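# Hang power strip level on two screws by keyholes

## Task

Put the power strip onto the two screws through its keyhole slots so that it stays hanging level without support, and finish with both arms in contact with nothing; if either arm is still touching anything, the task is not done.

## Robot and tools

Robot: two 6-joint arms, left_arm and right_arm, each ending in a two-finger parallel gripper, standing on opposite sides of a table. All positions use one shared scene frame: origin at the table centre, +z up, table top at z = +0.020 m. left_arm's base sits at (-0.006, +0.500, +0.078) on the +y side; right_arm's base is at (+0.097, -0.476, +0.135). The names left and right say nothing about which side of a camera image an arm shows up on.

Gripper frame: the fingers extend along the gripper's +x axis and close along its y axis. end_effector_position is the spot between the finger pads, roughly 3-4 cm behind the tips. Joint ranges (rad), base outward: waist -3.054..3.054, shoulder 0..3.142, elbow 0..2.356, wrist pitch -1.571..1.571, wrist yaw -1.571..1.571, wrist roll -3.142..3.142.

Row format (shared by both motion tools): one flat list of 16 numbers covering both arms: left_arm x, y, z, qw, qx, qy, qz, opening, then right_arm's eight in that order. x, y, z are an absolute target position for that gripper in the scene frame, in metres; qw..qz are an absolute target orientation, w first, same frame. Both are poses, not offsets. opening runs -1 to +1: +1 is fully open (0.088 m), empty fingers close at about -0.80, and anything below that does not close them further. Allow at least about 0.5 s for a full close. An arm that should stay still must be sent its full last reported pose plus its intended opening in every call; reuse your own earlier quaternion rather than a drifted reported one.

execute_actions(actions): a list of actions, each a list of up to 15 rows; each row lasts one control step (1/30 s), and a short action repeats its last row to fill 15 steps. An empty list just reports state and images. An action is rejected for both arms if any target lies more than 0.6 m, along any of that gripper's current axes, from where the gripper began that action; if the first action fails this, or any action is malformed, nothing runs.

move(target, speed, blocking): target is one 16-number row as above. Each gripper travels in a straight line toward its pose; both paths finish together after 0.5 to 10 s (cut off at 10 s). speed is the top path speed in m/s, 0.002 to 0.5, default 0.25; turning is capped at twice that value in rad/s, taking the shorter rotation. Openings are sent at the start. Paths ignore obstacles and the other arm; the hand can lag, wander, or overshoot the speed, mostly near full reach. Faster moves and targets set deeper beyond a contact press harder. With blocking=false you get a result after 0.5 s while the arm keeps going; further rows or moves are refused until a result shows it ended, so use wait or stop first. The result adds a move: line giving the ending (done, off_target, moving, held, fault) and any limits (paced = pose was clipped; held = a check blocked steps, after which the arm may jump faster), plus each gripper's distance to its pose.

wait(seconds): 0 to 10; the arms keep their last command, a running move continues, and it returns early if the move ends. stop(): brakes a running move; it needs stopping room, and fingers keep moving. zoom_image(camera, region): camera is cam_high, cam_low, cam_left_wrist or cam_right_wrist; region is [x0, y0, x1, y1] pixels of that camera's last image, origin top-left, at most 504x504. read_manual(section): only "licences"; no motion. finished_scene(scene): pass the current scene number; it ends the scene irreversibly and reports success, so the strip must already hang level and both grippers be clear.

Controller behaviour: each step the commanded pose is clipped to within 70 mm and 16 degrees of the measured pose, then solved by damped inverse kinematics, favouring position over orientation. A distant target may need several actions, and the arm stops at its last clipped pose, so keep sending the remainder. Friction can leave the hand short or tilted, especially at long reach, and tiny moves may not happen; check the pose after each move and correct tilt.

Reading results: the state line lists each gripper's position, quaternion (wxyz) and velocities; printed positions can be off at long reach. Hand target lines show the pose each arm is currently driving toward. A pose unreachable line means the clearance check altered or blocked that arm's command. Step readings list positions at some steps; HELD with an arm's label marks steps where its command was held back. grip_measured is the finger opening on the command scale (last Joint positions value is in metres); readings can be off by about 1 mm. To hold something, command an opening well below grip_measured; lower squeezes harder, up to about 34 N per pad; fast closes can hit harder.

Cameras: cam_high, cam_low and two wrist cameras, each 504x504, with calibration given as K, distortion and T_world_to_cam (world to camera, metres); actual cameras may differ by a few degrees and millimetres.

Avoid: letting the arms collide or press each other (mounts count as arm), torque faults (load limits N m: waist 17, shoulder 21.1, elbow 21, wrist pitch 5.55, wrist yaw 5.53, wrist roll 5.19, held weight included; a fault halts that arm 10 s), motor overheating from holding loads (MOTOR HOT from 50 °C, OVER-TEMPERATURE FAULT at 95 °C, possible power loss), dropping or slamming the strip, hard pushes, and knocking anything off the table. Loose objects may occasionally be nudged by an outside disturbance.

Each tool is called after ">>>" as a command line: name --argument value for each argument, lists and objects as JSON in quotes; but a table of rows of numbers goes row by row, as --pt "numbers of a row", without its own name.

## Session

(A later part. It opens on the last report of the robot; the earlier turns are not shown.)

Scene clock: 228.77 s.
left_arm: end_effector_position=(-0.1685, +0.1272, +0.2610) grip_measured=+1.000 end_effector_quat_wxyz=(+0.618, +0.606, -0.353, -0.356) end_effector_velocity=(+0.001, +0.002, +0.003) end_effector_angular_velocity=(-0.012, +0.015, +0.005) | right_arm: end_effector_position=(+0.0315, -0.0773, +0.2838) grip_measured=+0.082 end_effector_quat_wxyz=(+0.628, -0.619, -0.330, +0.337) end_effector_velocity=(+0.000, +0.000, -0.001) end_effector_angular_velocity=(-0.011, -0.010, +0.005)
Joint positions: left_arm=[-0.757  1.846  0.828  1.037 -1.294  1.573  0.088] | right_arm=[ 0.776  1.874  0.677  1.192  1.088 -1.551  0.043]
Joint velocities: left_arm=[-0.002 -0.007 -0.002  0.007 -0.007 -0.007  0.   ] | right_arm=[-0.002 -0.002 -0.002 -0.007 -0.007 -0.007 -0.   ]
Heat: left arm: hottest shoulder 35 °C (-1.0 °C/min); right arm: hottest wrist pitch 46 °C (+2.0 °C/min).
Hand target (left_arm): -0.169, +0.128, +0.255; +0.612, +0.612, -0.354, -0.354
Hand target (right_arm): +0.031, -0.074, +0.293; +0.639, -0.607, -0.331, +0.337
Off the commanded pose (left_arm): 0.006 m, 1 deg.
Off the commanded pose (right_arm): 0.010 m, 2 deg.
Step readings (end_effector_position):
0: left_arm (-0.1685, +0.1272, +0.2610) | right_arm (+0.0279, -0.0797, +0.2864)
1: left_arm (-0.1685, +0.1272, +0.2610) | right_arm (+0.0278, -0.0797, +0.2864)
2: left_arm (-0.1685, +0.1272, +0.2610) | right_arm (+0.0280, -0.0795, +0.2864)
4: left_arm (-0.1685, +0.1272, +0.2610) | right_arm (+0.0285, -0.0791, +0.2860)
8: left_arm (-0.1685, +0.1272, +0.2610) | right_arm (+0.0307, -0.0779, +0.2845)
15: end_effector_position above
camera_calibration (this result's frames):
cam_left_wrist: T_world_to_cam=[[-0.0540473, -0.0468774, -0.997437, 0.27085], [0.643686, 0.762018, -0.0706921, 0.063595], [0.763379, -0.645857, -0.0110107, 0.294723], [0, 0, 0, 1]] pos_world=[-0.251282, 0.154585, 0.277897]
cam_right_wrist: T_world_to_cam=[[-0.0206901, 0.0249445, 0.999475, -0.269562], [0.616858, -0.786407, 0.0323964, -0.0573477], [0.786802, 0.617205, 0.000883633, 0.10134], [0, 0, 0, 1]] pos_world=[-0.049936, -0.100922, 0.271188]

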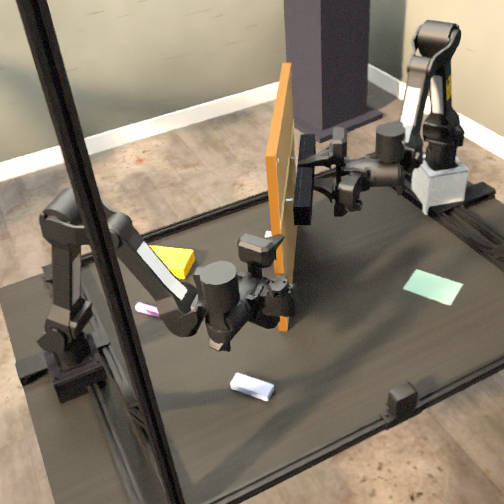

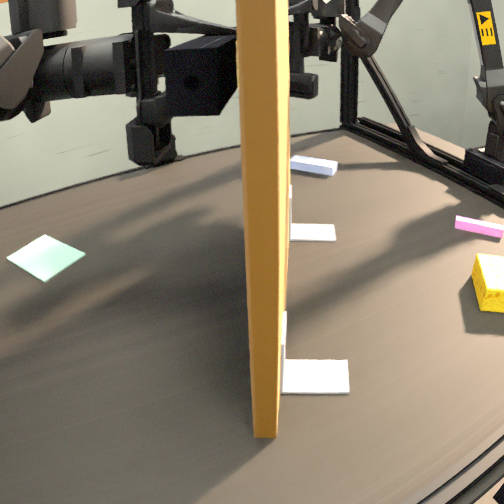

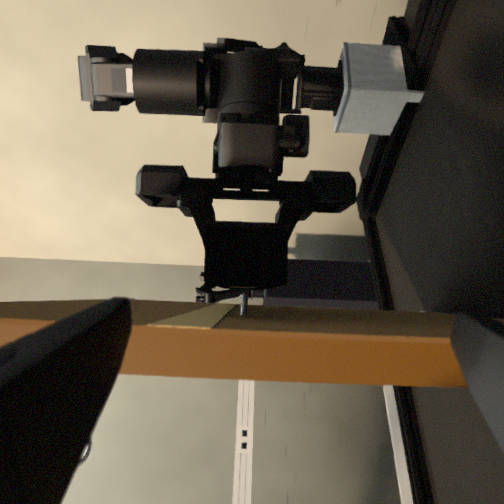

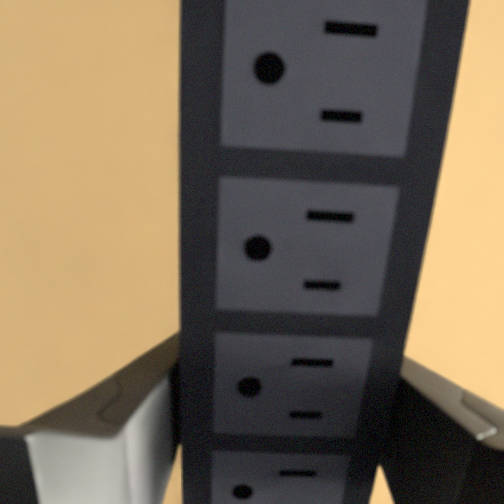

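>>> execute_actions --actions '[[[-0.169,0.128,0.255,0.6124,0.6124,-0.3536,-0.3536,1,0.0304,-0.0738,0.2938,0.640,-0.6059,-0.3311,0.3369,-0.6],[-0.169,0.128,0.255,0.6124,0.6124,-0.3536,-0.3536,1,0.0301,-0.0732,0.2947,0.6411,-0.6048,-0.3311,0.3369,-0.6],[-0.169,0.128,0.255,0.6124,0.6124,-0.3536,-0.3536,1,0.0298,-0.0727,0.2955,0.6421,-0.6038,-0.3311,0.3369,-0.6],[-0.169,0.128,0.255,0.6124,0.6124,-0.3536,-0.3536,1,0.0295,-0.0721,0.2964,0.6432,-0.6027,-0.331,0.3369,-0.6]]]'

Scene clock: 236.50 s.
left_arm: end_effector_position=(-0.1686, +0.1272, +0.2607) grip_measured=+1.000 end_effector_quat_wxyz=(+0.617, +0.606, -0.353, -0.356) end_effector_velocity=(-0.001, +0.000, +0.001) end_effector_angular_velocity=(-0.002, -0.001, -0.010) | right_arm: end_effector_position=(+0.0314, -0.0769, +0.2842) grip_measured=+0.082 end_effector_quat_wxyz=(+0.628, -0.619, -0.330, +0.337) end_effector_velocity=(+0.002, +0.001, +0.003) end_effector_angular_velocity=(+0.007, -0.008, +0.000)
Joint positions: left_arm=[-0.757  1.847  0.828  1.037 -1.294  1.573  0.088] | right_arm=[ 0.776  1.874  0.679  1.192  1.087 -1.551  0.043]
Joint velocities: left_arm=[-0.002 -0.002 -0.002  0.007  0.007  0.007  0.   ] | right_arm=[-0.007 -0.002 -0.002  0.022 -0.007 -0.022 -0.   ]
Heat: left arm: hottest shoulder 35 °C (-2.0 °C/min); right arm: hottest wrist pitch 46 °C (+0.0 °C/min).
Hand target (left_arm): -0.169, +0.128, +0.255; +0.612, +0.612, -0.354, -0.354
Hand target (right_arm): +0.030, -0.072, +0.297; +0.643, -0.603, -0.331, +0.337
Off the commanded pose (left_arm): 0.006 m, 1 deg.
Off the commanded pose (right_arm): 0.013 m, 3 deg.
Step readings (end_effector_position):
0: left_arm (-0.1686, +0.1272, +0.2609) | right_arm (+0.0316, -0.0773, +0.2836)
1: left_arm (-0.1686, +0.1272, +0.2609) | right_arm (+0.0316, -0.0773, +0.2836)
2: left_arm (-0.1686, +0.1272, +0.2607) | right_arm (+0.0316, -0.0773, +0.2836)
4: left_arm (-0.1686, +0.1272, +0.2607) | right_arm (+0.0316, -0.0773, +0.2836)
8: left_arm (-0.1686, +0.1272, +0.2607) | right_arm (+0.0315, -0.0772, +0.2838)
15: end_effector_position above
camera_calibration (this result's frames):
cam_left_wrist: T_world_to_cam=[[-0.0535157, -0.0463329, -0.997492, 0.270606], [0.643724, 0.762056, -0.069933, 0.0634391], [0.763385, -0.645851, -0.0109564, 0.29471], [0, 0, 0, 1]] pos_world=[-0.251333, 0.154533, 0.277593]
cam_right_wrist: T_world_to_cam=[[-0.0202752, 0.023818, 0.999511, -0.270085], [0.616872, -0.786442, 0.031254, -0.056653], [0.786802, 0.617204, 0.00125256, 0.101049], [0, 0, 0, 1]] pos_world=[-0.0500339, -0.100489, 0.271597]

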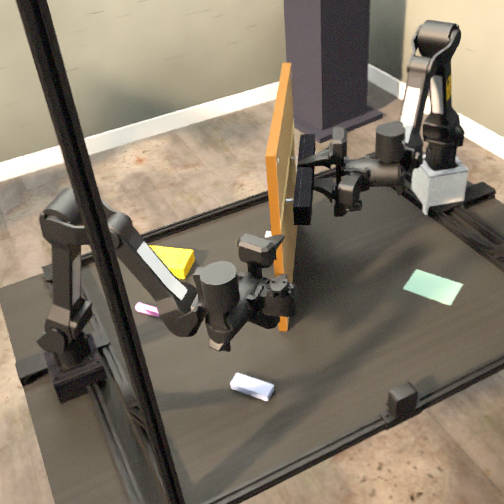

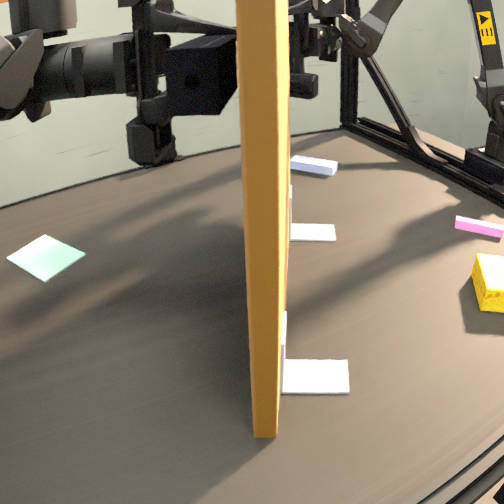

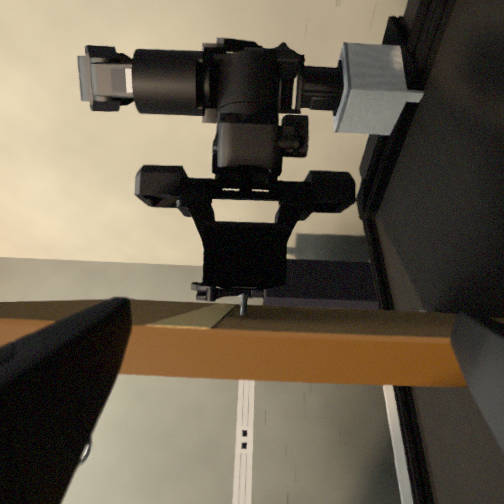

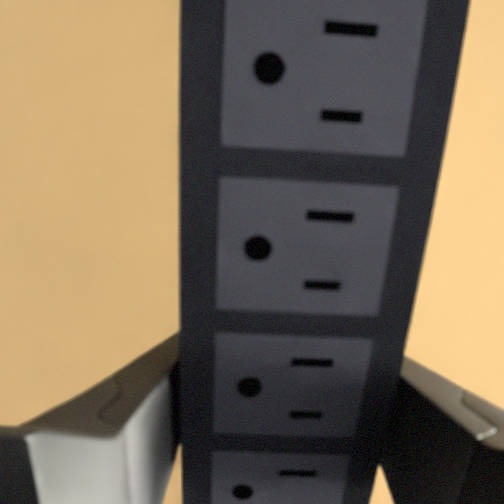

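>>> execute_actions --actions '[[[-0.169,0.128,0.255,0.6124,0.6124,-0.3536,-0.3536,1,0.0293,-0.0717,0.297,0.6439,-0.602,-0.331,0.3369,-0.6],[-0.169,0.128,0.255,0.6124,0.6124,-0.3536,-0.3536,1,0.0291,-0.0714,0.2975,0.6446,-0.6013,-0.331,0.3369,-0.6],[-0.169,0.128,0.255,0.6124,0.6124,-0.3536,-0.3536,1,0.0289,-0.071,0.2981,0.6453,-0.6005,-0.331,0.3369,-0.6],[-0.169,0.128,0.255,0.6124,0.6124,-0.3536,-0.3536,1,0.0292,-0.0706,0.2981,0.6453,-0.6005,-0.331,0.3369,-0.6],[-0.169,0.128,0.255,0.6124,0.6124,-0.3536,-0.3536,1,0.0295,-0.0702,0.2981,0.6453,-0.6005,-0.331,0.3369,-0.6],[-0.169,0.128,0.255,0.6124,0.6124,-0.3536,-0.3536,1,0.0297,-0.0697,0.2981,0.6453,-0.6005,-0.331,0.3369,-0.6],[-0.169,0.128,0.255,0.6124,0.6124,-0.3536,-0.3536,1,0.030,-0.0693,0.2981,0.6453,-0.6005,-0.331,0.3369,-0.6]]]'

>>> zoom_image --camera "cam_left_wrist" --region '[170, 200, 320, 340]'

Scene clock: 241.93 s.
left_arm: end_effector_position=(-0.1685, +0.1272, +0.2605) grip_measured=+1.000 end_effector_quat_wxyz=(+0.617, +0.606, -0.353, -0.356) end_effector_velocity=(+0.002, +0.002, -0.001) end_effector_angular_velocity=(+0.002, +0.002, +0.019) | right_arm: end_effector_position=(+0.0317, -0.0743, +0.2860) grip_measured=+0.082 end_effector_quat_wxyz=(+0.630, -0.617, -0.330, +0.337) end_effector_velocity=(-0.002, +0.002, -0.003) end_effector_angular_velocity=(-0.015, -0.012, +0.020)
Joint positions: left_arm=[-0.757  1.847  0.828  1.037 -1.294  1.573  0.088] | right_arm=[ 0.771  1.877  0.688  1.191  1.082 -1.552  0.043]
Joint velocities: left_arm=[-0.002 -0.002 -0.002 -0.007 -0.022 -0.007  0.   ] | right_arm=[-0.002  0.002 -0.002 -0.007 -0.022 -0.007 -0.   ]
Heat: left arm: hottest shoulder 35 °C (-1.0 °C/min); right arm: hottest wrist pitch 46 °C (+0.0 °C/min).
Hand target (left_arm): -0.169, +0.128, +0.255; +0.612, +0.612, -0.354, -0.354
Hand target (right_arm): +0.030, -0.070, +0.298; +0.645, -0.601, -0.331, +0.337
Off the commanded pose (left_arm): 0.006 m, 1 deg.
Off the commanded pose (right_arm): 0.013 m, 3 deg.
Step readings (end_effector_position):
0: left_arm (-0.1685, +0.1272, +0.2605) | right_arm (+0.0313, -0.0768, +0.2842)
1: left_arm (-0.1685, +0.1272, +0.2605) | right_arm (+0.0313, -0.0768, +0.2843)
2: left_arm (-0.1685, +0.1272, +0.2605) | right_arm (+0.0313, -0.0767, +0.2844)
4: left_arm (-0.1685, +0.1272, +0.2605) | right_arm (+0.0311, -0.0764, +0.2848)
8: left_arm (-0.1685, +0.1272, +0.2605) | right_arm (+0.0311, -0.0750, +0.2859)
15: end_effector_position above
camera_calibration (this result's frames):
cam_left_wrist: T_world_to_cam=[[-0.0529841, -0.0457883, -0.997545, 0.270396], [0.643761, 0.762094, -0.0691739, 0.0631889], [0.76339, -0.645845, -0.0109021, 0.294691], [0, 0, 0, 1]] pos_world=[-0.251316, 0.15455, 0.277316]
cam_right_wrist: T_world_to_cam=[[-0.0173172, 0.0179976, 0.999688, -0.272513], [0.616955, -0.786606, 0.0248487, -0.0530212], [0.786808, 0.617193, 0.00251809, 0.0987897], [0, 0, 0, 1]] pos_world=[-0.0497359, -0.0977745, 0.273497]

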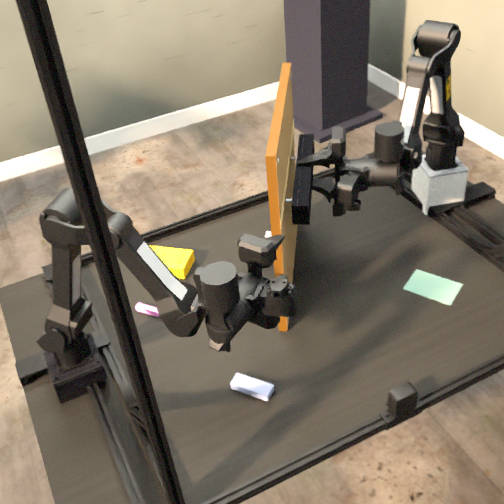

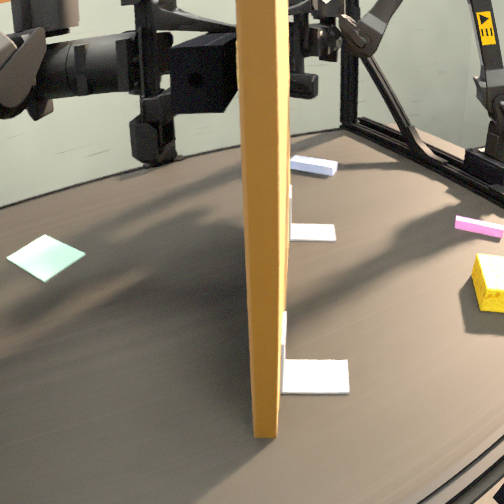

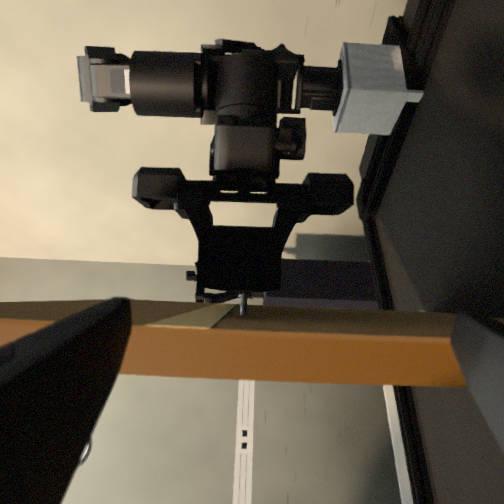

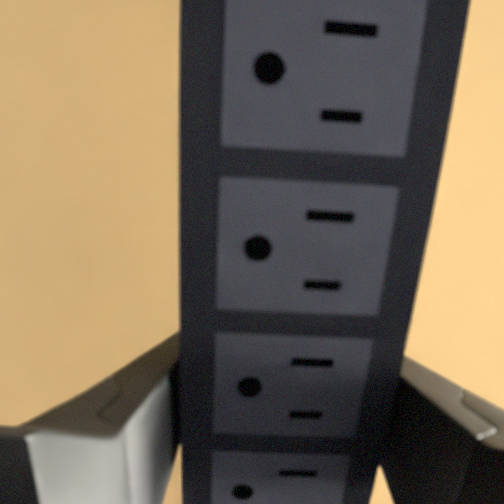

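Region (170, 200, 320, 340) of cam_left_wrist's 504x504 image, scaled by 3.360, with more detail than that image has; it fills the top 470 rows of this view, and the rest is white.

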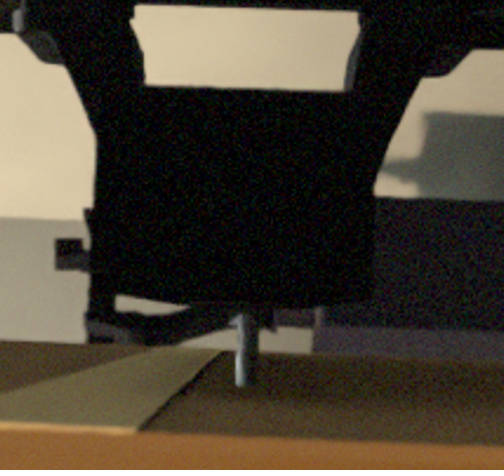

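The strip is aligned. Advancing about 7 mm toward the screw heads.

>>> execute_actions --actions '[[[-0.169,0.128,0.255,0.6124,0.6124,-0.3536,-0.3536,1,0.0304,-0.0687,0.2981,0.6453,-0.6005,-0.331,0.3369,-0.6],[-0.169,0.128,0.255,0.6124,0.6124,-0.3536,-0.3536,1,0.0308,-0.0681,0.2981,0.6453,-0.6005,-0.331,0.3369,-0.6],[-0.169,0.128,0.255,0.6124,0.6124,-0.3536,-0.3536,1,0.0312,-0.0675,0.2981,0.6453,-0.6005,-0.331,0.3369,-0.6],[-0.169,0.128,0.255,0.6124,0.6124,-0.3536,-0.3536,1,0.0315,-0.067,0.2981,0.6453,-0.6005,-0.331,0.3369,-0.6],[-0.169,0.128,0.255,0.6124,0.6124,-0.3536,-0.3536,1,0.0319,-0.0664,0.2981,0.6453,-0.6005,-0.331,0.3369,-0.6],[-0.169,0.128,0.255,0.6124,0.6124,-0.3536,-0.3536,1,0.0323,-0.0658,0.2981,0.6453,-0.6005,-0.331,0.3369,-0.6],[-0.169,0.128,0.255,0.6124,0.6124,-0.3536,-0.3536,1,0.0327,-0.0652,0.2981,0.6453,-0.6005,-0.331,0.3369,-0.6],[-0.169,0.128,0.255,0.6124,0.6124,-0.3536,-0.3536,1,0.0331,-0.0646,0.2981,0.6453,-0.6005,-0.331,0.3369,-0.6],[-0.169,0.128,0.255,0.6124,0.6124,-0.3536,-0.3536,1,0.0335,-0.064,0.2981,0.6453,-0.6005,-0.331,0.3369,-0.6],[-0.169,0.128,0.255,0.6124,0.6124,-0.3536,-0.3536,1,0.0338,-0.0634,0.2981,0.6453,-0.6005,-0.331,0.3369,-0.6]]]'

>>> zoom_image --camera "cam_left_wrist" --region '[170, 200, 320, 340]'

Scene clock: 248.70 s.
left_arm: end_effector_position=(-0.1687, +0.1272, +0.2604) grip_measured=+1.000 end_effector_quat_wxyz=(+0.617, +0.606, -0.353, -0.356) end_effector_velocity=(+0.002, +0.002, +0.001) end_effector_angular_velocity=(-0.016, +0.024, +0.019) | right_arm: end_effector_position=(+0.0339, -0.0703, +0.2859) grip_measured=+0.082 end_effector_quat_wxyz=(+0.630, -0.617, -0.331, +0.337) end_effector_velocity=(+0.002, +0.000, +0.001) end_effector_angular_velocity=(+0.002, -0.003, -0.010)
Joint positions: left_arm=[-0.758  1.847  0.828  1.037 -1.294  1.573  0.088] | right_arm=[ 0.759  1.884  0.699  1.187  1.069 -1.552  0.043]
Joint velocities: left_arm=[-0.002 -0.002 -0.002  0.007 -0.022 -0.022  0.   ] | right_arm=[-0.002  0.002  0.002  0.007  0.007 -0.007  0.   ]
Heat: left arm: hottest shoulder 35 °C (-1.0 °C/min); right arm: hottest wrist pitch 46 °C (+1.0 °C/min).
Hand target (left_arm): -0.169, +0.128, +0.255; +0.613, +0.612, -0.354, -0.354
Hand target (right_arm): +0.034, -0.064, +0.298; +0.645, -0.600, -0.331, +0.337
Off the commanded pose (left_arm): 0.005 m, 1 deg.
Off the commanded pose (right_arm): 0.014 m, 3 deg.
Step readings (end_effector_position):
0: left_arm (-0.1686, +0.1272, +0.2604) | right_arm (+0.0316, -0.0741, +0.2859)
1: left_arm (-0.1686, +0.1272, +0.2604) | right_arm (+0.0315, -0.0740, +0.2859)
2: left_arm (-0.1686, +0.1272, +0.2604) | right_arm (+0.0317, -0.0739, +0.2860)
4: left_arm (-0.1686, +0.1272, +0.2604) | right_arm (+0.0320, -0.0732, +0.2859)
8: left_arm (-0.1686, +0.1272, +0.2604) | right_arm (+0.0335, -0.0713, +0.2860)
15: end_effector_position above
camera_calibration (this result's frames):
cam_left_wrist: T_world_to_cam=[[-0.0530658, -0.045685, -0.997545, 0.270225], [0.644048, 0.761853, -0.0691519, 0.0633273], [0.763142, -0.646137, -0.011005, 0.294862], [0, 0, 0, 1]] pos_world=[-0.251468, 0.154621, 0.277186]
cam_right_wrist: T_world_to_cam=[[-0.0177142, 0.0186443, 0.999669, -0.272422], [0.617546, -0.786118, 0.0256045, -0.0514168], [0.786335, 0.617795, 0.00241175, 0.0946975], [0, 0, 0, 1]] pos_world=[-0.0475375, -0.0938442, 0.27342]

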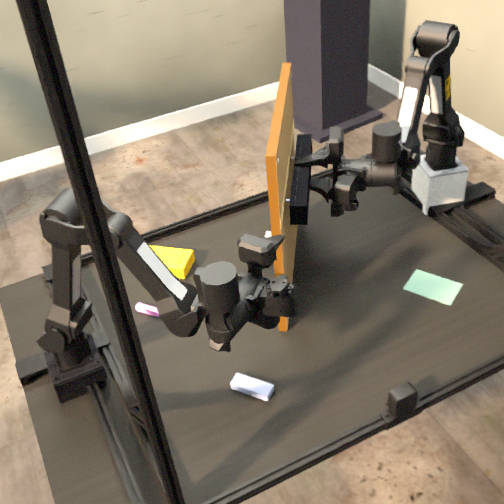

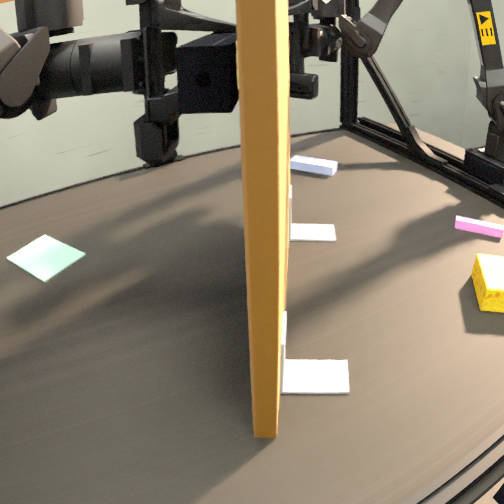

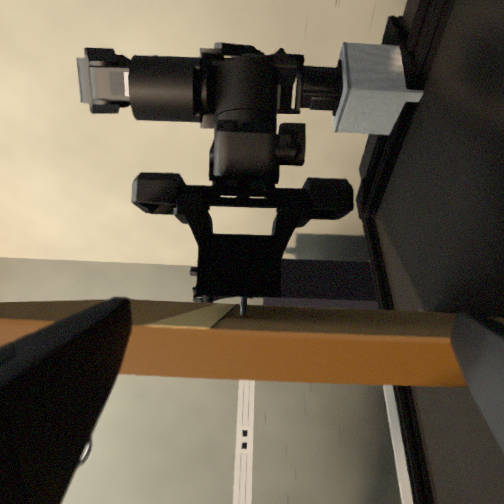

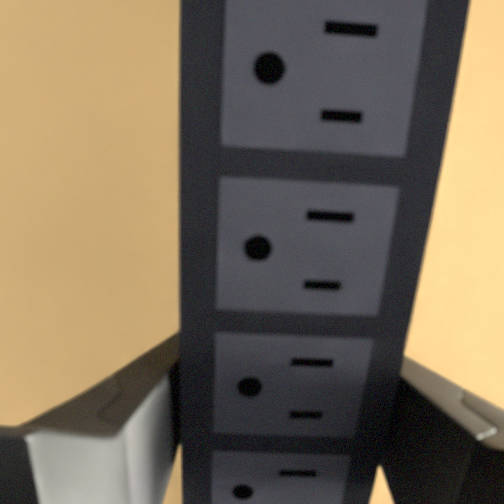

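Region (170, 200, 320, 340) of cam_left_wrist's 504x504 image, scaled by 3.360, with more detail than that image has; it fills the top 470 rows of this view, and the rest is white.

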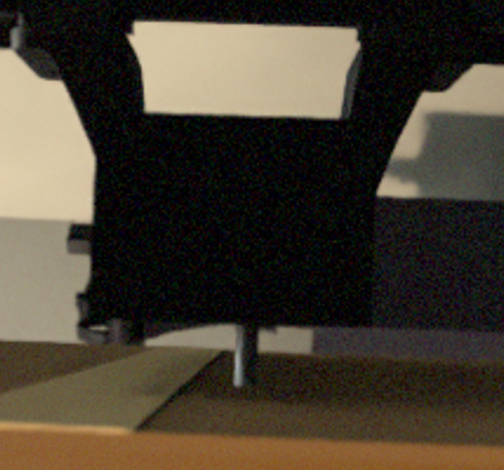

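>>> execute_actions --actions '[[[-0.169,0.128,0.255,0.6124,0.6124,-0.3536,-0.3536,1,0.0338,-0.0630,0.2981,0.6453,-0.6005,-0.331,0.3369,-0.6],[-0.169,0.128,0.255,0.6124,0.6124,-0.3536,-0.3536,1,0.0338,-0.0626,0.2981,0.6453,-0.6005,-0.331,0.3369,-0.6],[-0.169,0.128,0.255,0.6124,0.6124,-0.3536,-0.3536,1,0.0338,-0.0622,0.2981,0.6453,-0.6005,-0.331,0.3369,-0.6],[-0.169,0.128,0.255,0.6124,0.6124,-0.3536,-0.3536,1,0.0336,-0.0620,0.2981,0.6453,-0.6005,-0.331,0.3369,-0.6],[-0.169,0.128,0.255,0.6124,0.6124,-0.3536,-0.3536,1,0.0333,-0.0618,0.2981,0.6453,-0.6005,-0.331,0.3369,-0.6],[-0.169,0.128,0.255,0.6124,0.6124,-0.3536,-0.3536,1,0.0330,-0.0616,0.2981,0.6453,-0.6005,-0.331,0.3369,-0.6],[-0.169,0.128,0.255,0.6124,0.6124,-0.3536,-0.3536,1,0.0327,-0.0614,0.2981,0.6453,-0.6005,-0.331,0.3369,-0.6],[-0.169,0.128,0.255,0.6124,0.6124,-0.3536,-0.3536,1,0.0324,-0.0612,0.2981,0.6453,-0.6005,-0.331,0.3369,-0.6]]]'

>>> zoom_image --camera "cam_high" --region '[250, 120, 360, 230]'

Scene clock: 254.90 s.
left_arm: end_effector_position=(-0.1686, +0.1273, +0.2601) grip_measured=+1.000 end_effector_quat_wxyz=(+0.617, +0.607, -0.353, -0.356) end_effector_velocity=(-0.001, +0.000, -0.001) end_effector_angular_velocity=(-0.006, +0.014, -0.010) | right_arm: end_effector_position=(+0.0328, -0.0688, +0.2855) grip_measured=+0.082 end_effector_quat_wxyz=(+0.629, -0.616, -0.331, +0.338) end_effector_velocity=(+0.000, +0.000, -0.001) end_effector_angular_velocity=(-0.011, -0.010, +0.005)
Joint positions: left_arm=[-0.758  1.848  0.828  1.036 -1.294  1.573  0.088] | right_arm=[ 0.759  1.888  0.705  1.183  1.067 -1.55   0.043]
Joint velocities: left_arm=[-0.002 -0.002 -0.002 -0.007  0.007 -0.022  0.   ] | right_arm=[-0.002 -0.002 -0.002 -0.007 -0.007 -0.007 -0.   ]
Heat: left arm: hottest shoulder 35 °C (-1.0 °C/min); right arm: hottest wrist pitch 46 °C (+1.0 °C/min).
Hand target (left_arm): -0.169, +0.128, +0.255; +0.612, +0.613, -0.354, -0.353
Hand target (right_arm): +0.033, -0.062, +0.298; +0.645, -0.600, -0.331, +0.337
Off the commanded pose (left_arm): 0.005 m, 1 deg.
Off the commanded pose (right_arm): 0.015 m, 3 deg.
Step readings (end_effector_position):
0: left_arm (-0.1686, +0.1273, +0.2601) | right_arm (+0.0339, -0.0702, +0.2858)
1: left_arm (-0.1686, +0.1273, +0.2601) | right_arm (+0.0339, -0.0702, +0.2858)
2: left_arm (-0.1686, +0.1273, +0.2601) | right_arm (+0.0339, -0.0702, +0.2858)
4: left_arm (-0.1686, +0.1273, +0.2601) | right_arm (+0.0338, -0.0701, +0.2859)
8: left_arm (-0.1686, +0.1273, +0.2601) | right_arm (+0.0332, -0.0697, +0.2857)
15: end_effector_position above
camera_calibration (this result's frames):
cam_left_wrist: T_world_to_cam=[[-0.0522553, -0.044884, -0.997625, 0.269998], [0.643812, 0.762155, -0.0680127, 0.0628428], [0.763397, -0.645837, -0.0109297, 0.294822], [0, 0, 0, 1]] pos_world=[-0.251417, 0.15463, 0.276853]
cam_right_wrist: T_world_to_cam=[[-0.0170549, 0.0192385, 0.999669, -0.272032], [0.619362, -0.784686, 0.0256678, -0.0496003], [0.78492, 0.619595, 0.00146712, 0.0950989], [0, 0, 0, 1]] pos_world=[-0.048564, -0.09261, 0.273076]

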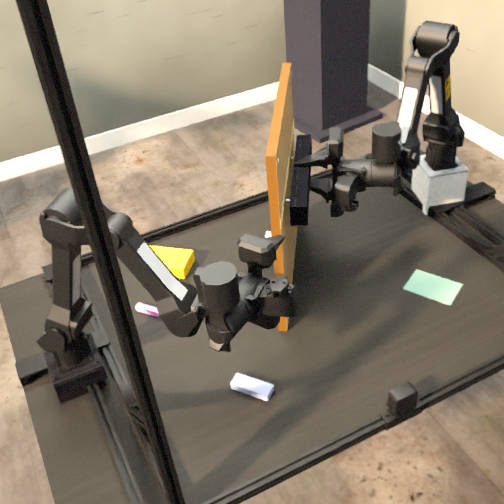

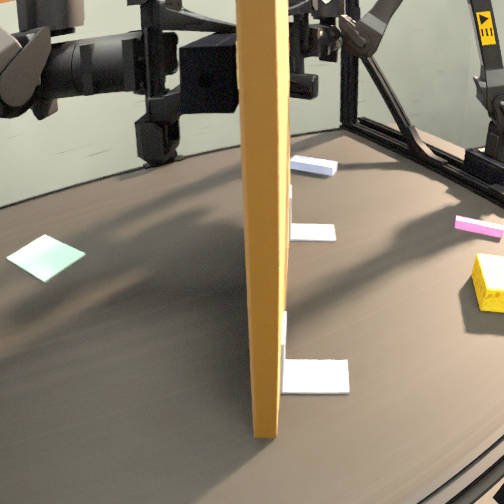

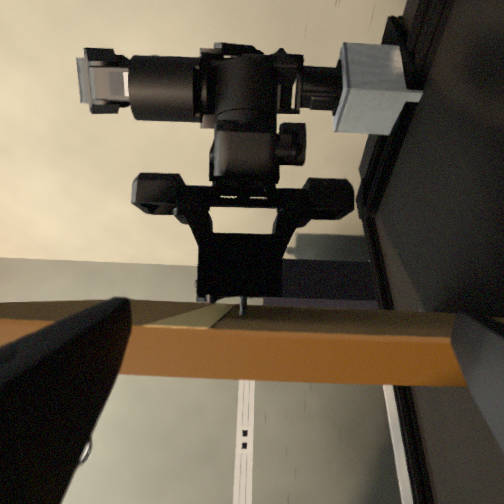

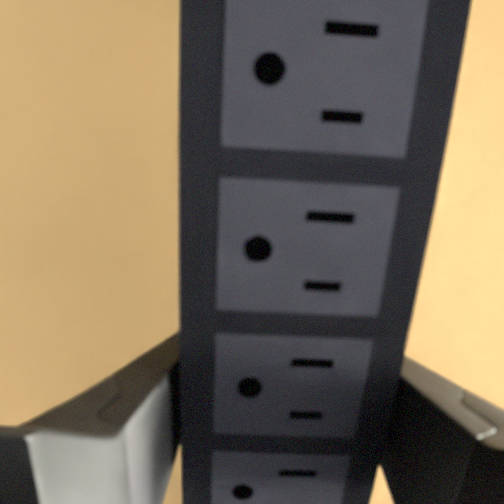

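Region (250, 120, 360, 230) of cam_high's 504x504 image, scaled by 4.582, with more detail than that image has.

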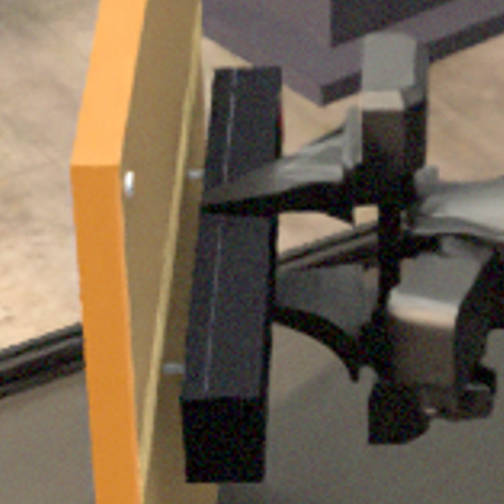

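>>> zoom_image --camera "cam_left_wrist" --region '[185, 260, 295, 330]'

Region (185, 260, 295, 330) of cam_left_wrist's 504x504 image, scaled by 4.582, with more detail than that image has; it fills the top 321 rows of this view, and the rest is white.

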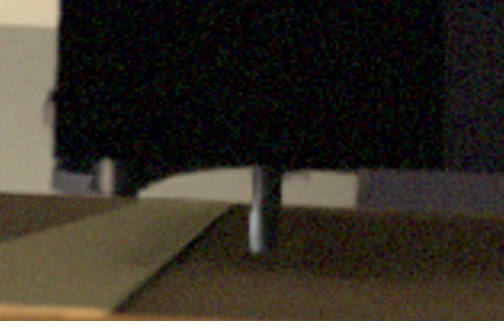

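>>> zoom_image --camera "cam_high" --region '[275, 185, 320, 230]'

>>> zoom_image --camera "cam_high" --region '[280, 128, 325, 173]'

Region (275, 185, 320, 230) of cam_high's 504x504 image, scaled by 11.200, with more detail than that image has.

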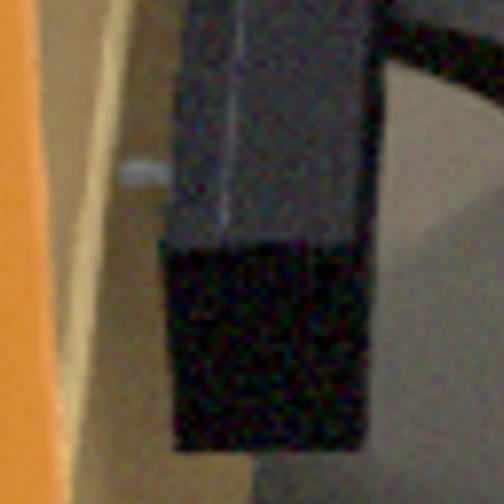

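Region (280, 128, 325, 173) of cam_high's 504x504 image, scaled by 11.200, with more detail than that image has.

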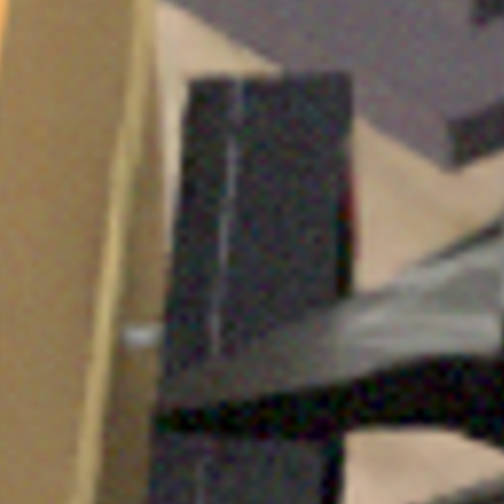

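>>> execute_actions --actions '[[[-0.169,0.128,0.255,0.6124,0.6124,-0.3536,-0.3536,1,0.0323,-0.0610,0.2984,0.6456,-0.6001,-0.331,0.3369,-0.6],[-0.169,0.128,0.255,0.6124,0.6124,-0.3536,-0.3536,1,0.0322,-0.0608,0.2987,0.646,-0.5998,-0.331,0.3369,-0.6],[-0.169,0.128,0.255,0.6124,0.6124,-0.3536,-0.3536,1,0.0321,-0.0607,0.2989,0.6463,-0.5994,-0.331,0.3369,-0.6],[-0.169,0.128,0.255,0.6124,0.6124,-0.3536,-0.3536,1,0.0320,-0.0605,0.2992,0.6467,-0.5991,-0.331,0.3369,-0.6],[-0.169,0.128,0.255,0.6124,0.6124,-0.3536,-0.3536,1,0.0319,-0.0603,0.2995,0.647,-0.5987,-0.331,0.3369,-0.6],[-0.169,0.128,0.255,0.6124,0.6124,-0.3536,-0.3536,1,0.0318,-0.0601,0.2998,0.6474,-0.5983,-0.331,0.3369,-0.6]]]'

>>> zoom_image --camera "cam_left_wrist" --region '[185, 260, 295, 330]'

Scene clock: 270.90 s.
left_arm: end_effector_position=(-0.1687, +0.1272, +0.2598) grip_measured=+1.000 end_effector_quat_wxyz=(+0.617, +0.607, -0.353, -0.355) end_effector_velocity=(-0.002, +0.002, -0.001) end_effector_angular_velocity=(+0.009, -0.006, -0.000) | right_arm: end_effector_position=(+0.0332, -0.0682, +0.2858) grip_measured=+0.082 end_effector_quat_wxyz=(+0.630, -0.616, -0.331, +0.338) end_effector_velocity=(+0.000, +0.000, +0.001) end_effector_angular_velocity=(+0.011, +0.009, +0.005)
Joint positions: left_arm=[-0.758  1.849  0.828  1.036 -1.294  1.573  0.088] | right_arm=[ 0.757  1.889  0.708  1.182  1.068 -1.55   0.043]
Joint velocities: left_arm=[-0.007 -0.002  0.002 -0.022 -0.007 -0.007  0.   ] | right_arm=[-0.002 -0.002 -0.002  0.007 -0.007  0.007  0.   ]
Heat: left arm: hottest shoulder 35 °C (+0.0 °C/min); right arm: hottest wrist pitch 45 °C (+0.0 °C/min).
Hand target (left_arm): -0.169, +0.128, +0.255; +0.612, +0.612, -0.354, -0.354
Hand target (right_arm): +0.032, -0.061, +0.300; +0.647, -0.598, -0.331, +0.337
Off the commanded pose (left_arm): 0.005 m, 1 deg.
Off the commanded pose (right_arm): 0.016 m, 3 deg.
Step readings (end_effector_position):
0: left_arm (-0.1687, +0.1273, +0.2599) | right_arm (+0.0330, -0.0686, +0.2854)
1: left_arm (-0.1687, +0.1273, +0.2599) | right_arm (+0.0330, -0.0686, +0.2855)
2: left_arm (-0.1687, +0.1273, +0.2599) | right_arm (+0.0330, -0.0686, +0.2855)
4: left_arm (-0.1687, +0.1273, +0.2599) | right_arm (+0.0330, -0.0685, +0.2856)
8: left_arm (-0.1687, +0.1272, +0.2598) | right_arm (+0.0331, -0.0684, +0.2858)
15: end_effector_position above
camera_calibration (this result's frames):
cam_left_wrist: T_world_to_cam=[[-0.0517233, -0.0443396, -0.997677, 0.269754], [0.643848, 0.762192, -0.0672535, 0.0626876], [0.763403, -0.645831, -0.0108751, 0.29481], [0, 0, 0, 1]] pos_world=[-0.251467, 0.154578, 0.276549]
cam_right_wrist: T_world_to_cam=[[-0.0166653, 0.0185948, 0.999688, -0.272396], [0.617873, -0.785883, 0.0249182, -0.0491244], [0.786101, 0.618096, 0.00160772, 0.0942245], [0, 0, 0, 1]] pos_world=[-0.0482569, -0.0917806, 0.273384]

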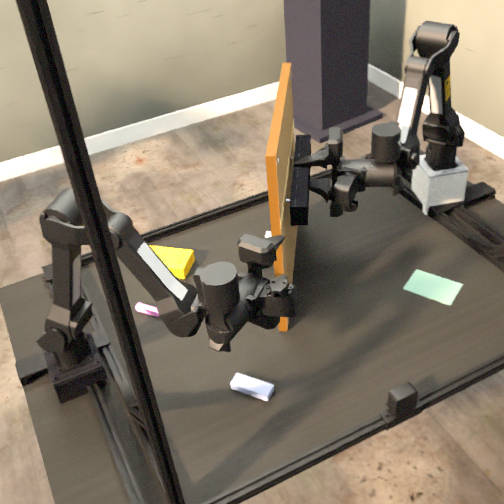

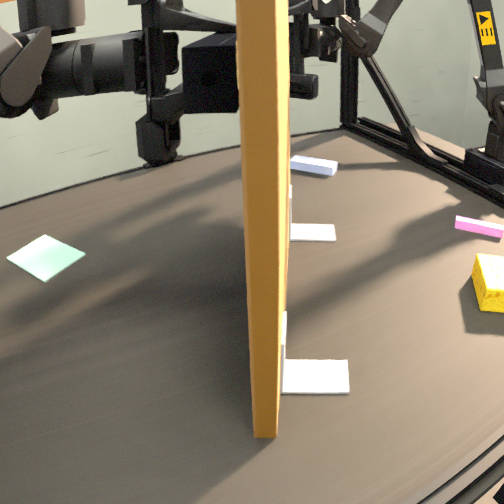

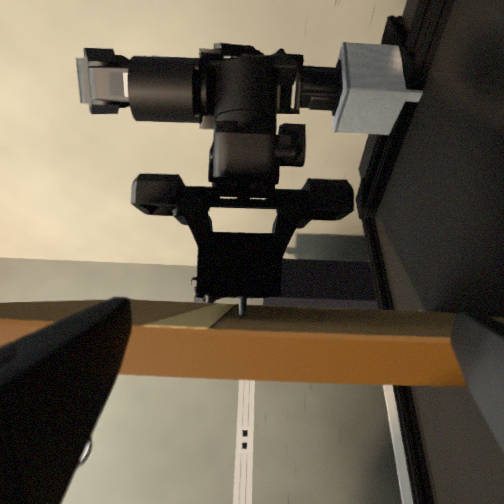

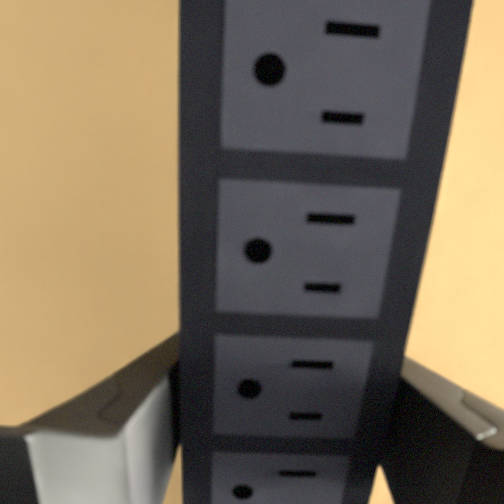

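Region (185, 260, 295, 330) of cam_left_wrist's 504x504 image, scaled by 4.582, with more detail than that image has; it fills the top 321 rows of this view, and the rest is white.

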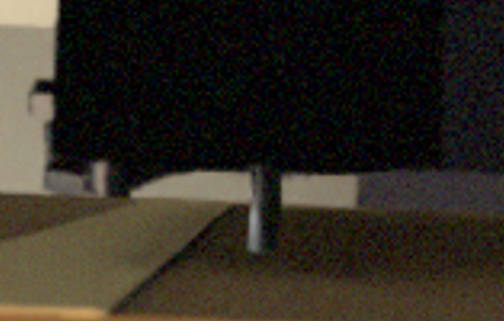

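>>> execute_actions --actions '[[[-0.169,0.128,0.255,0.6124,0.6124,-0.3536,-0.3536,1,0.0318,-0.0601,0.2999,0.6484,-0.5973,-0.3305,0.3374,-0.6],[-0.169,0.128,0.255,0.6124,0.6124,-0.3536,-0.3536,1,0.0318,-0.0601,0.3000,0.6494,-0.5963,-0.330,0.3379,-0.6],[-0.169,0.128,0.255,0.6124,0.6124,-0.3536,-0.3536,1,0.0318,-0.0601,0.3001,0.6504,-0.5953,-0.3294,0.3385,-0.6],[-0.169,0.128,0.255,0.6124,0.6124,-0.3536,-0.3536,1,0.0318,-0.0601,0.3002,0.6514,-0.5943,-0.3289,0.339,-0.6],[-0.169,0.128,0.255,0.6124,0.6124,-0.3536,-0.3536,1,0.0318,-0.0601,0.3003,0.6524,-0.5933,-0.3284,0.3395,-0.6],[-0.169,0.128,0.255,0.6124,0.6124,-0.3536,-0.3536,1,0.0318,-0.0601,0.3004,0.6534,-0.5923,-0.3278,0.3401,-0.6],[-0.169,0.128,0.255,0.6124,0.6124,-0.3536,-0.3536,1,0.0318,-0.0601,0.3005,0.6544,-0.5913,-0.3273,0.3406,-0.6]]]'

>>> zoom_image --camera "cam_left_wrist" --region '[185, 260, 295, 330]'

Scene clock: 275.97 s.
left_arm: end_effector_position=(-0.1687, +0.1272, +0.2597) grip_measured=+1.000 end_effector_quat_wxyz=(+0.616, +0.607, -0.353, -0.355) end_effector_velocity=(-0.003, +0.001, +0.001) end_effector_angular_velocity=(-0.016, +0.024, -0.015) | right_arm: end_effector_position=(+0.0335, -0.0678, +0.2855) grip_measured=+0.082 end_effector_quat_wxyz=(+0.632, -0.615, -0.329, +0.338) end_effector_velocity=(+0.000, +0.000, +0.001) end_effector_angular_velocity=(+0.011, +0.009, +0.005)
Joint positions: left_arm=[-0.758  1.849  0.828  1.036 -1.294  1.573  0.088] | right_arm=[ 0.756  1.89   0.709  1.179  1.068 -1.542  0.043]
Joint velocities: left_arm=[-0.007 -0.002 -0.002  0.007  0.007 -0.022  0.   ] | right_arm=[-0.002 -0.002 -0.002  0.007 -0.007  0.007 -0.   ]
Heat: left arm: hottest shoulder 35 °C (+0.0 °C/min); right arm: hottest wrist pitch 45 °C (+0.0 °C/min).
Hand target (left_arm): -0.169, +0.128, +0.255; +0.612, +0.612, -0.354, -0.354
Hand target (right_arm): +0.032, -0.061, +0.301; +0.654, -0.591, -0.328, +0.340
Off the commanded pose (left_arm): 0.005 m, 1 deg.
Off the commanded pose (right_arm): 0.017 m, 4 deg.
Step readings (end_effector_position):
0: left_arm (-0.1687, +0.1272, +0.2597) | right_arm (+0.0335, -0.0679, +0.2858)
1: left_arm (-0.1687, +0.1272, +0.2597) | right_arm (+0.0335, -0.0679, +0.2858)
2: left_arm (-0.1687, +0.1272, +0.2597) | right_arm (+0.0335, -0.0679, +0.2858)
4: left_arm (-0.1687, +0.1272, +0.2597) | right_arm (+0.0335, -0.0679, +0.2858)
8: left_arm (-0.1687, +0.1272, +0.2597) | right_arm (+0.0335, -0.0678, +0.2856)
15: end_effector_position above
camera_calibration (this result's frames):
cam_left_wrist: T_world_to_cam=[[-0.0514574, -0.0440674, -0.997702, 0.269631], [0.643866, 0.76221, -0.0668739, 0.06261], [0.763406, -0.645828, -0.0108478, 0.294803], [0, 0, 0, 1]] pos_world=[-0.251493, 0.154552, 0.276397]
cam_right_wrist: T_world_to_cam=[[-0.0115294, 0.0167518, 0.999793, -0.272401], [0.617087, -0.786633, 0.0202964, -0.047712], [0.78681, 0.617194, -0.00126793, 0.0944843], [0, 0, 0, 1]] pos_world=[-0.0480394, -0.0912837, 0.273433]

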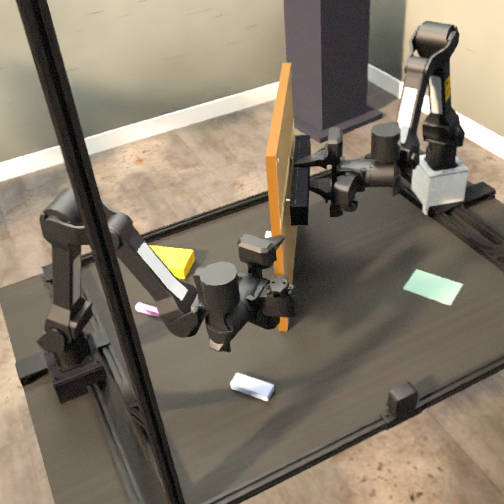

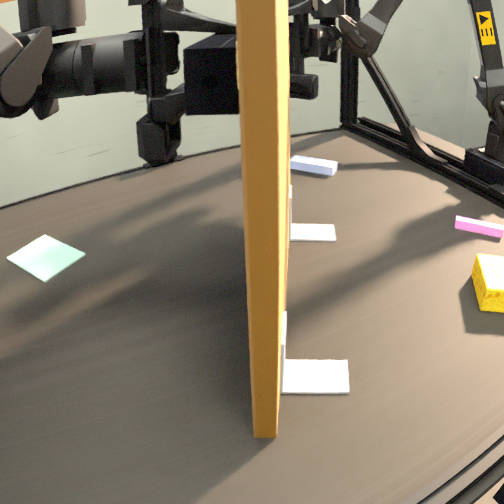

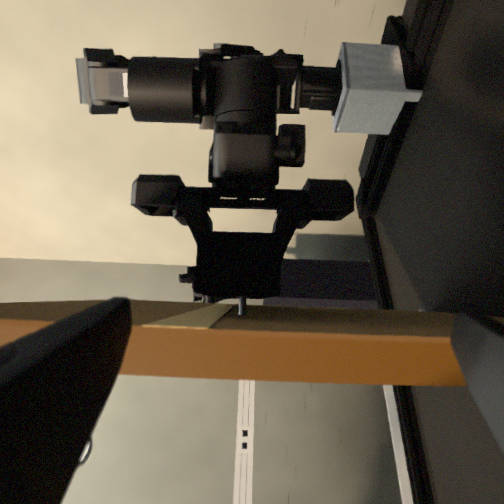

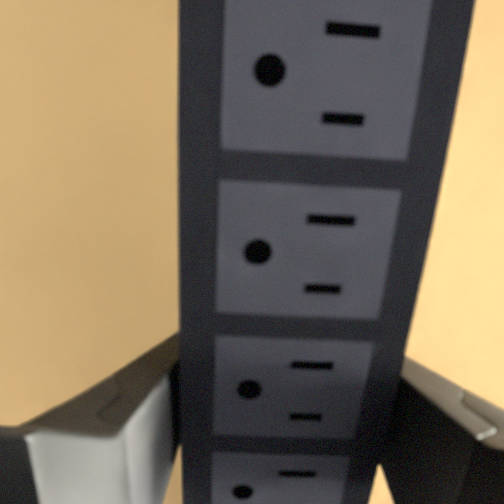

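Region (185, 260, 295, 330) of cam_left_wrist's 504x504 image, scaled by 4.582, with more detail than that image has; it fills the top 321 rows of this view, and the rest is white.

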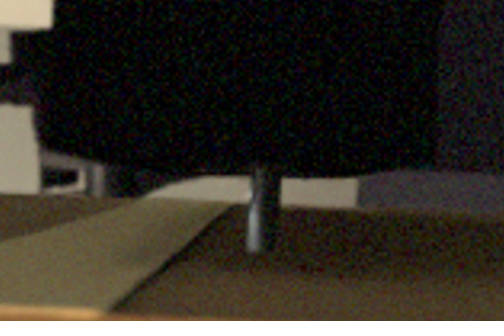

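>>> execute_actions --actions '[[[-0.169,0.128,0.255,0.6124,0.6124,-0.3536,-0.3536,1,0.0323,-0.0602,0.3003,0.6539,-0.5918,-0.3275,0.3404,-0.6],[-0.169,0.128,0.255,0.6124,0.6124,-0.3536,-0.3536,1,0.0328,-0.0603,0.3001,0.6534,-0.5923,-0.3277,0.3402,-0.6],[-0.169,0.128,0.255,0.6124,0.6124,-0.3536,-0.3536,1,0.0333,-0.0604,0.2999,0.6529,-0.5928,-0.3279,0.340,-0.6],[-0.169,0.128,0.255,0.6124,0.6124,-0.3536,-0.3536,1,0.0338,-0.0605,0.2997,0.6524,-0.5933,-0.3281,0.3398,-0.6],[-0.169,0.128,0.255,0.6124,0.6124,-0.3536,-0.3536,1,0.0343,-0.0606,0.2995,0.6519,-0.5938,-0.3283,0.3396,-0.6],[-0.169,0.128,0.255,0.6124,0.6124,-0.3536,-0.3536,1,0.0348,-0.0607,0.2993,0.6514,-0.5943,-0.3285,0.3394,-0.6],[-0.169,0.128,0.255,0.6124,0.6124,-0.3536,-0.3536,1,0.0353,-0.0608,0.2991,0.6509,-0.5948,-0.3287,0.3392,-0.6]]]'

>>> zoom_image --camera "cam_left_wrist" --region '[185, 260, 295, 330]'

Scene clock: 282.63 s.
left_arm: end_effector_position=(-0.1687, +0.1272, +0.2594) grip_measured=+1.000 end_effector_quat_wxyz=(+0.616, +0.608, -0.354, -0.355) end_effector_velocity=(+0.002, +0.001, -0.004) end_effector_angular_velocity=(+0.023, -0.019, +0.010) | right_arm: end_effector_position=(+0.0343, -0.0670, +0.2855) grip_measured=+0.082 end_effector_quat_wxyz=(+0.631, -0.615, -0.330, +0.339) end_effector_velocity=(+0.002, +0.001, -0.001) end_effector_angular_velocity=(-0.002, +0.003, -0.000)
Joint positions: left_arm=[-0.758  1.849  0.827  1.036 -1.294  1.573  0.088] | right_arm=[ 0.753  1.891  0.71   1.179  1.062 -1.543  0.043]
Joint velocities: left_arm=[ 0.002 -0.002 -0.002 -0.037 -0.007 -0.007  0.   ] | right_arm=[-0.007 -0.002 -0.002 -0.007 -0.007  0.007 -0.   ]
Heat: left arm: hottest shoulder 35 °C (+0.0 °C/min); right arm: hottest wrist pitch 45 °C (+0.0 °C/min).
Hand target (left_arm): -0.169, +0.128, +0.255; +0.612, +0.612, -0.354, -0.354
Hand target (right_arm): +0.036, -0.061, +0.299; +0.651, -0.595, -0.329, +0.339
Off the commanded pose (left_arm): 0.004 m, 1 deg.
Off the commanded pose (right_arm): 0.015 m, 3 deg.
Step readings (end_effector_position):
0: left_arm (-0.1687, +0.1272, +0.2594) | right_arm (+0.0335, -0.0678, +0.2854)
1: left_arm (-0.1687, +0.1272, +0.2594) | right_arm (+0.0335, -0.0678, +0.2854)
2: left_arm (-0.1687, +0.1272, +0.2594) | right_arm (+0.0335, -0.0678, +0.2854)
4: left_arm (-0.1687, +0.1272, +0.2594) | right_arm (+0.0335, -0.0678, +0.2854)
8: left_arm (-0.1687, +0.1272, +0.2594) | right_arm (+0.0336, -0.0676, +0.2855)
15: end_effector_position above
camera_calibration (this result's frames):
cam_left_wrist: T_world_to_cam=[[-0.0509254, -0.0435229, -0.997754, 0.269421], [0.643902, 0.762246, -0.0661146, 0.0623606], [0.763412, -0.645822, -0.0107932, 0.294784], [0, 0, 0, 1]] pos_world=[-0.251475, 0.15457, 0.27612]
cam_right_wrist: T_world_to_cam=[[-0.0115195, 0.016268, 0.999801, -0.272515], [0.618587, -0.785464, 0.0199077, -0.0474357], [0.785631, 0.618694, -0.00101505, 0.0934283], [0, 0, 0, 1]] pos_world=[-0.0471963, -0.0906293, 0.2735]

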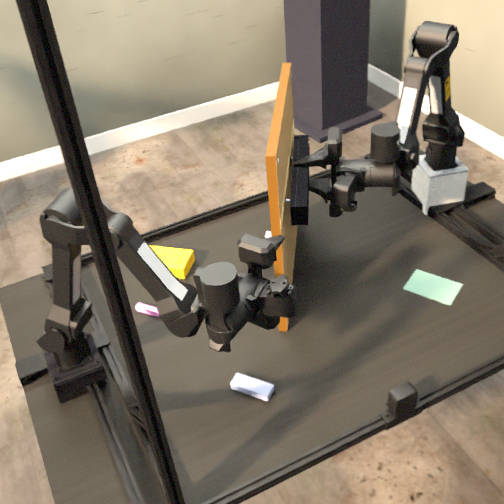

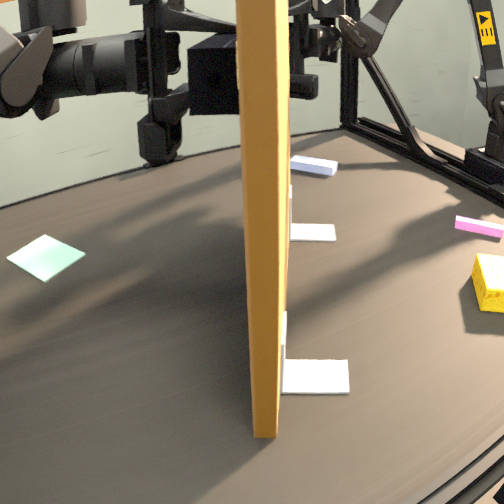

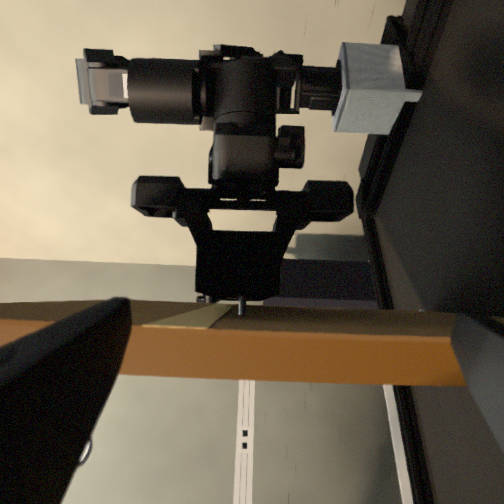

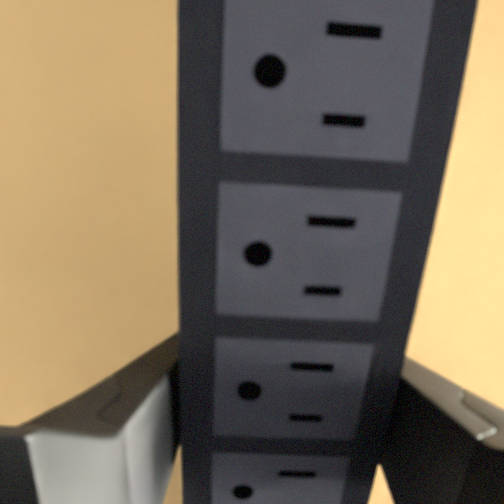

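Region (185, 260, 295, 330) of cam_left_wrist's 504x504 image, scaled by 4.582, with more detail than that image has; it fills the top 321 rows of this view, and the rest is white.

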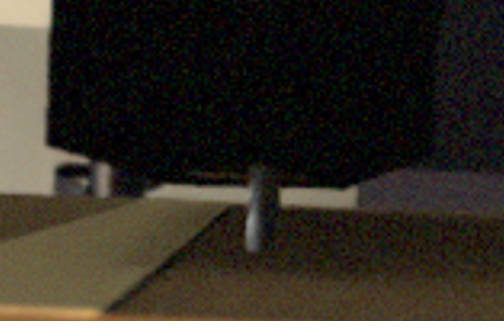

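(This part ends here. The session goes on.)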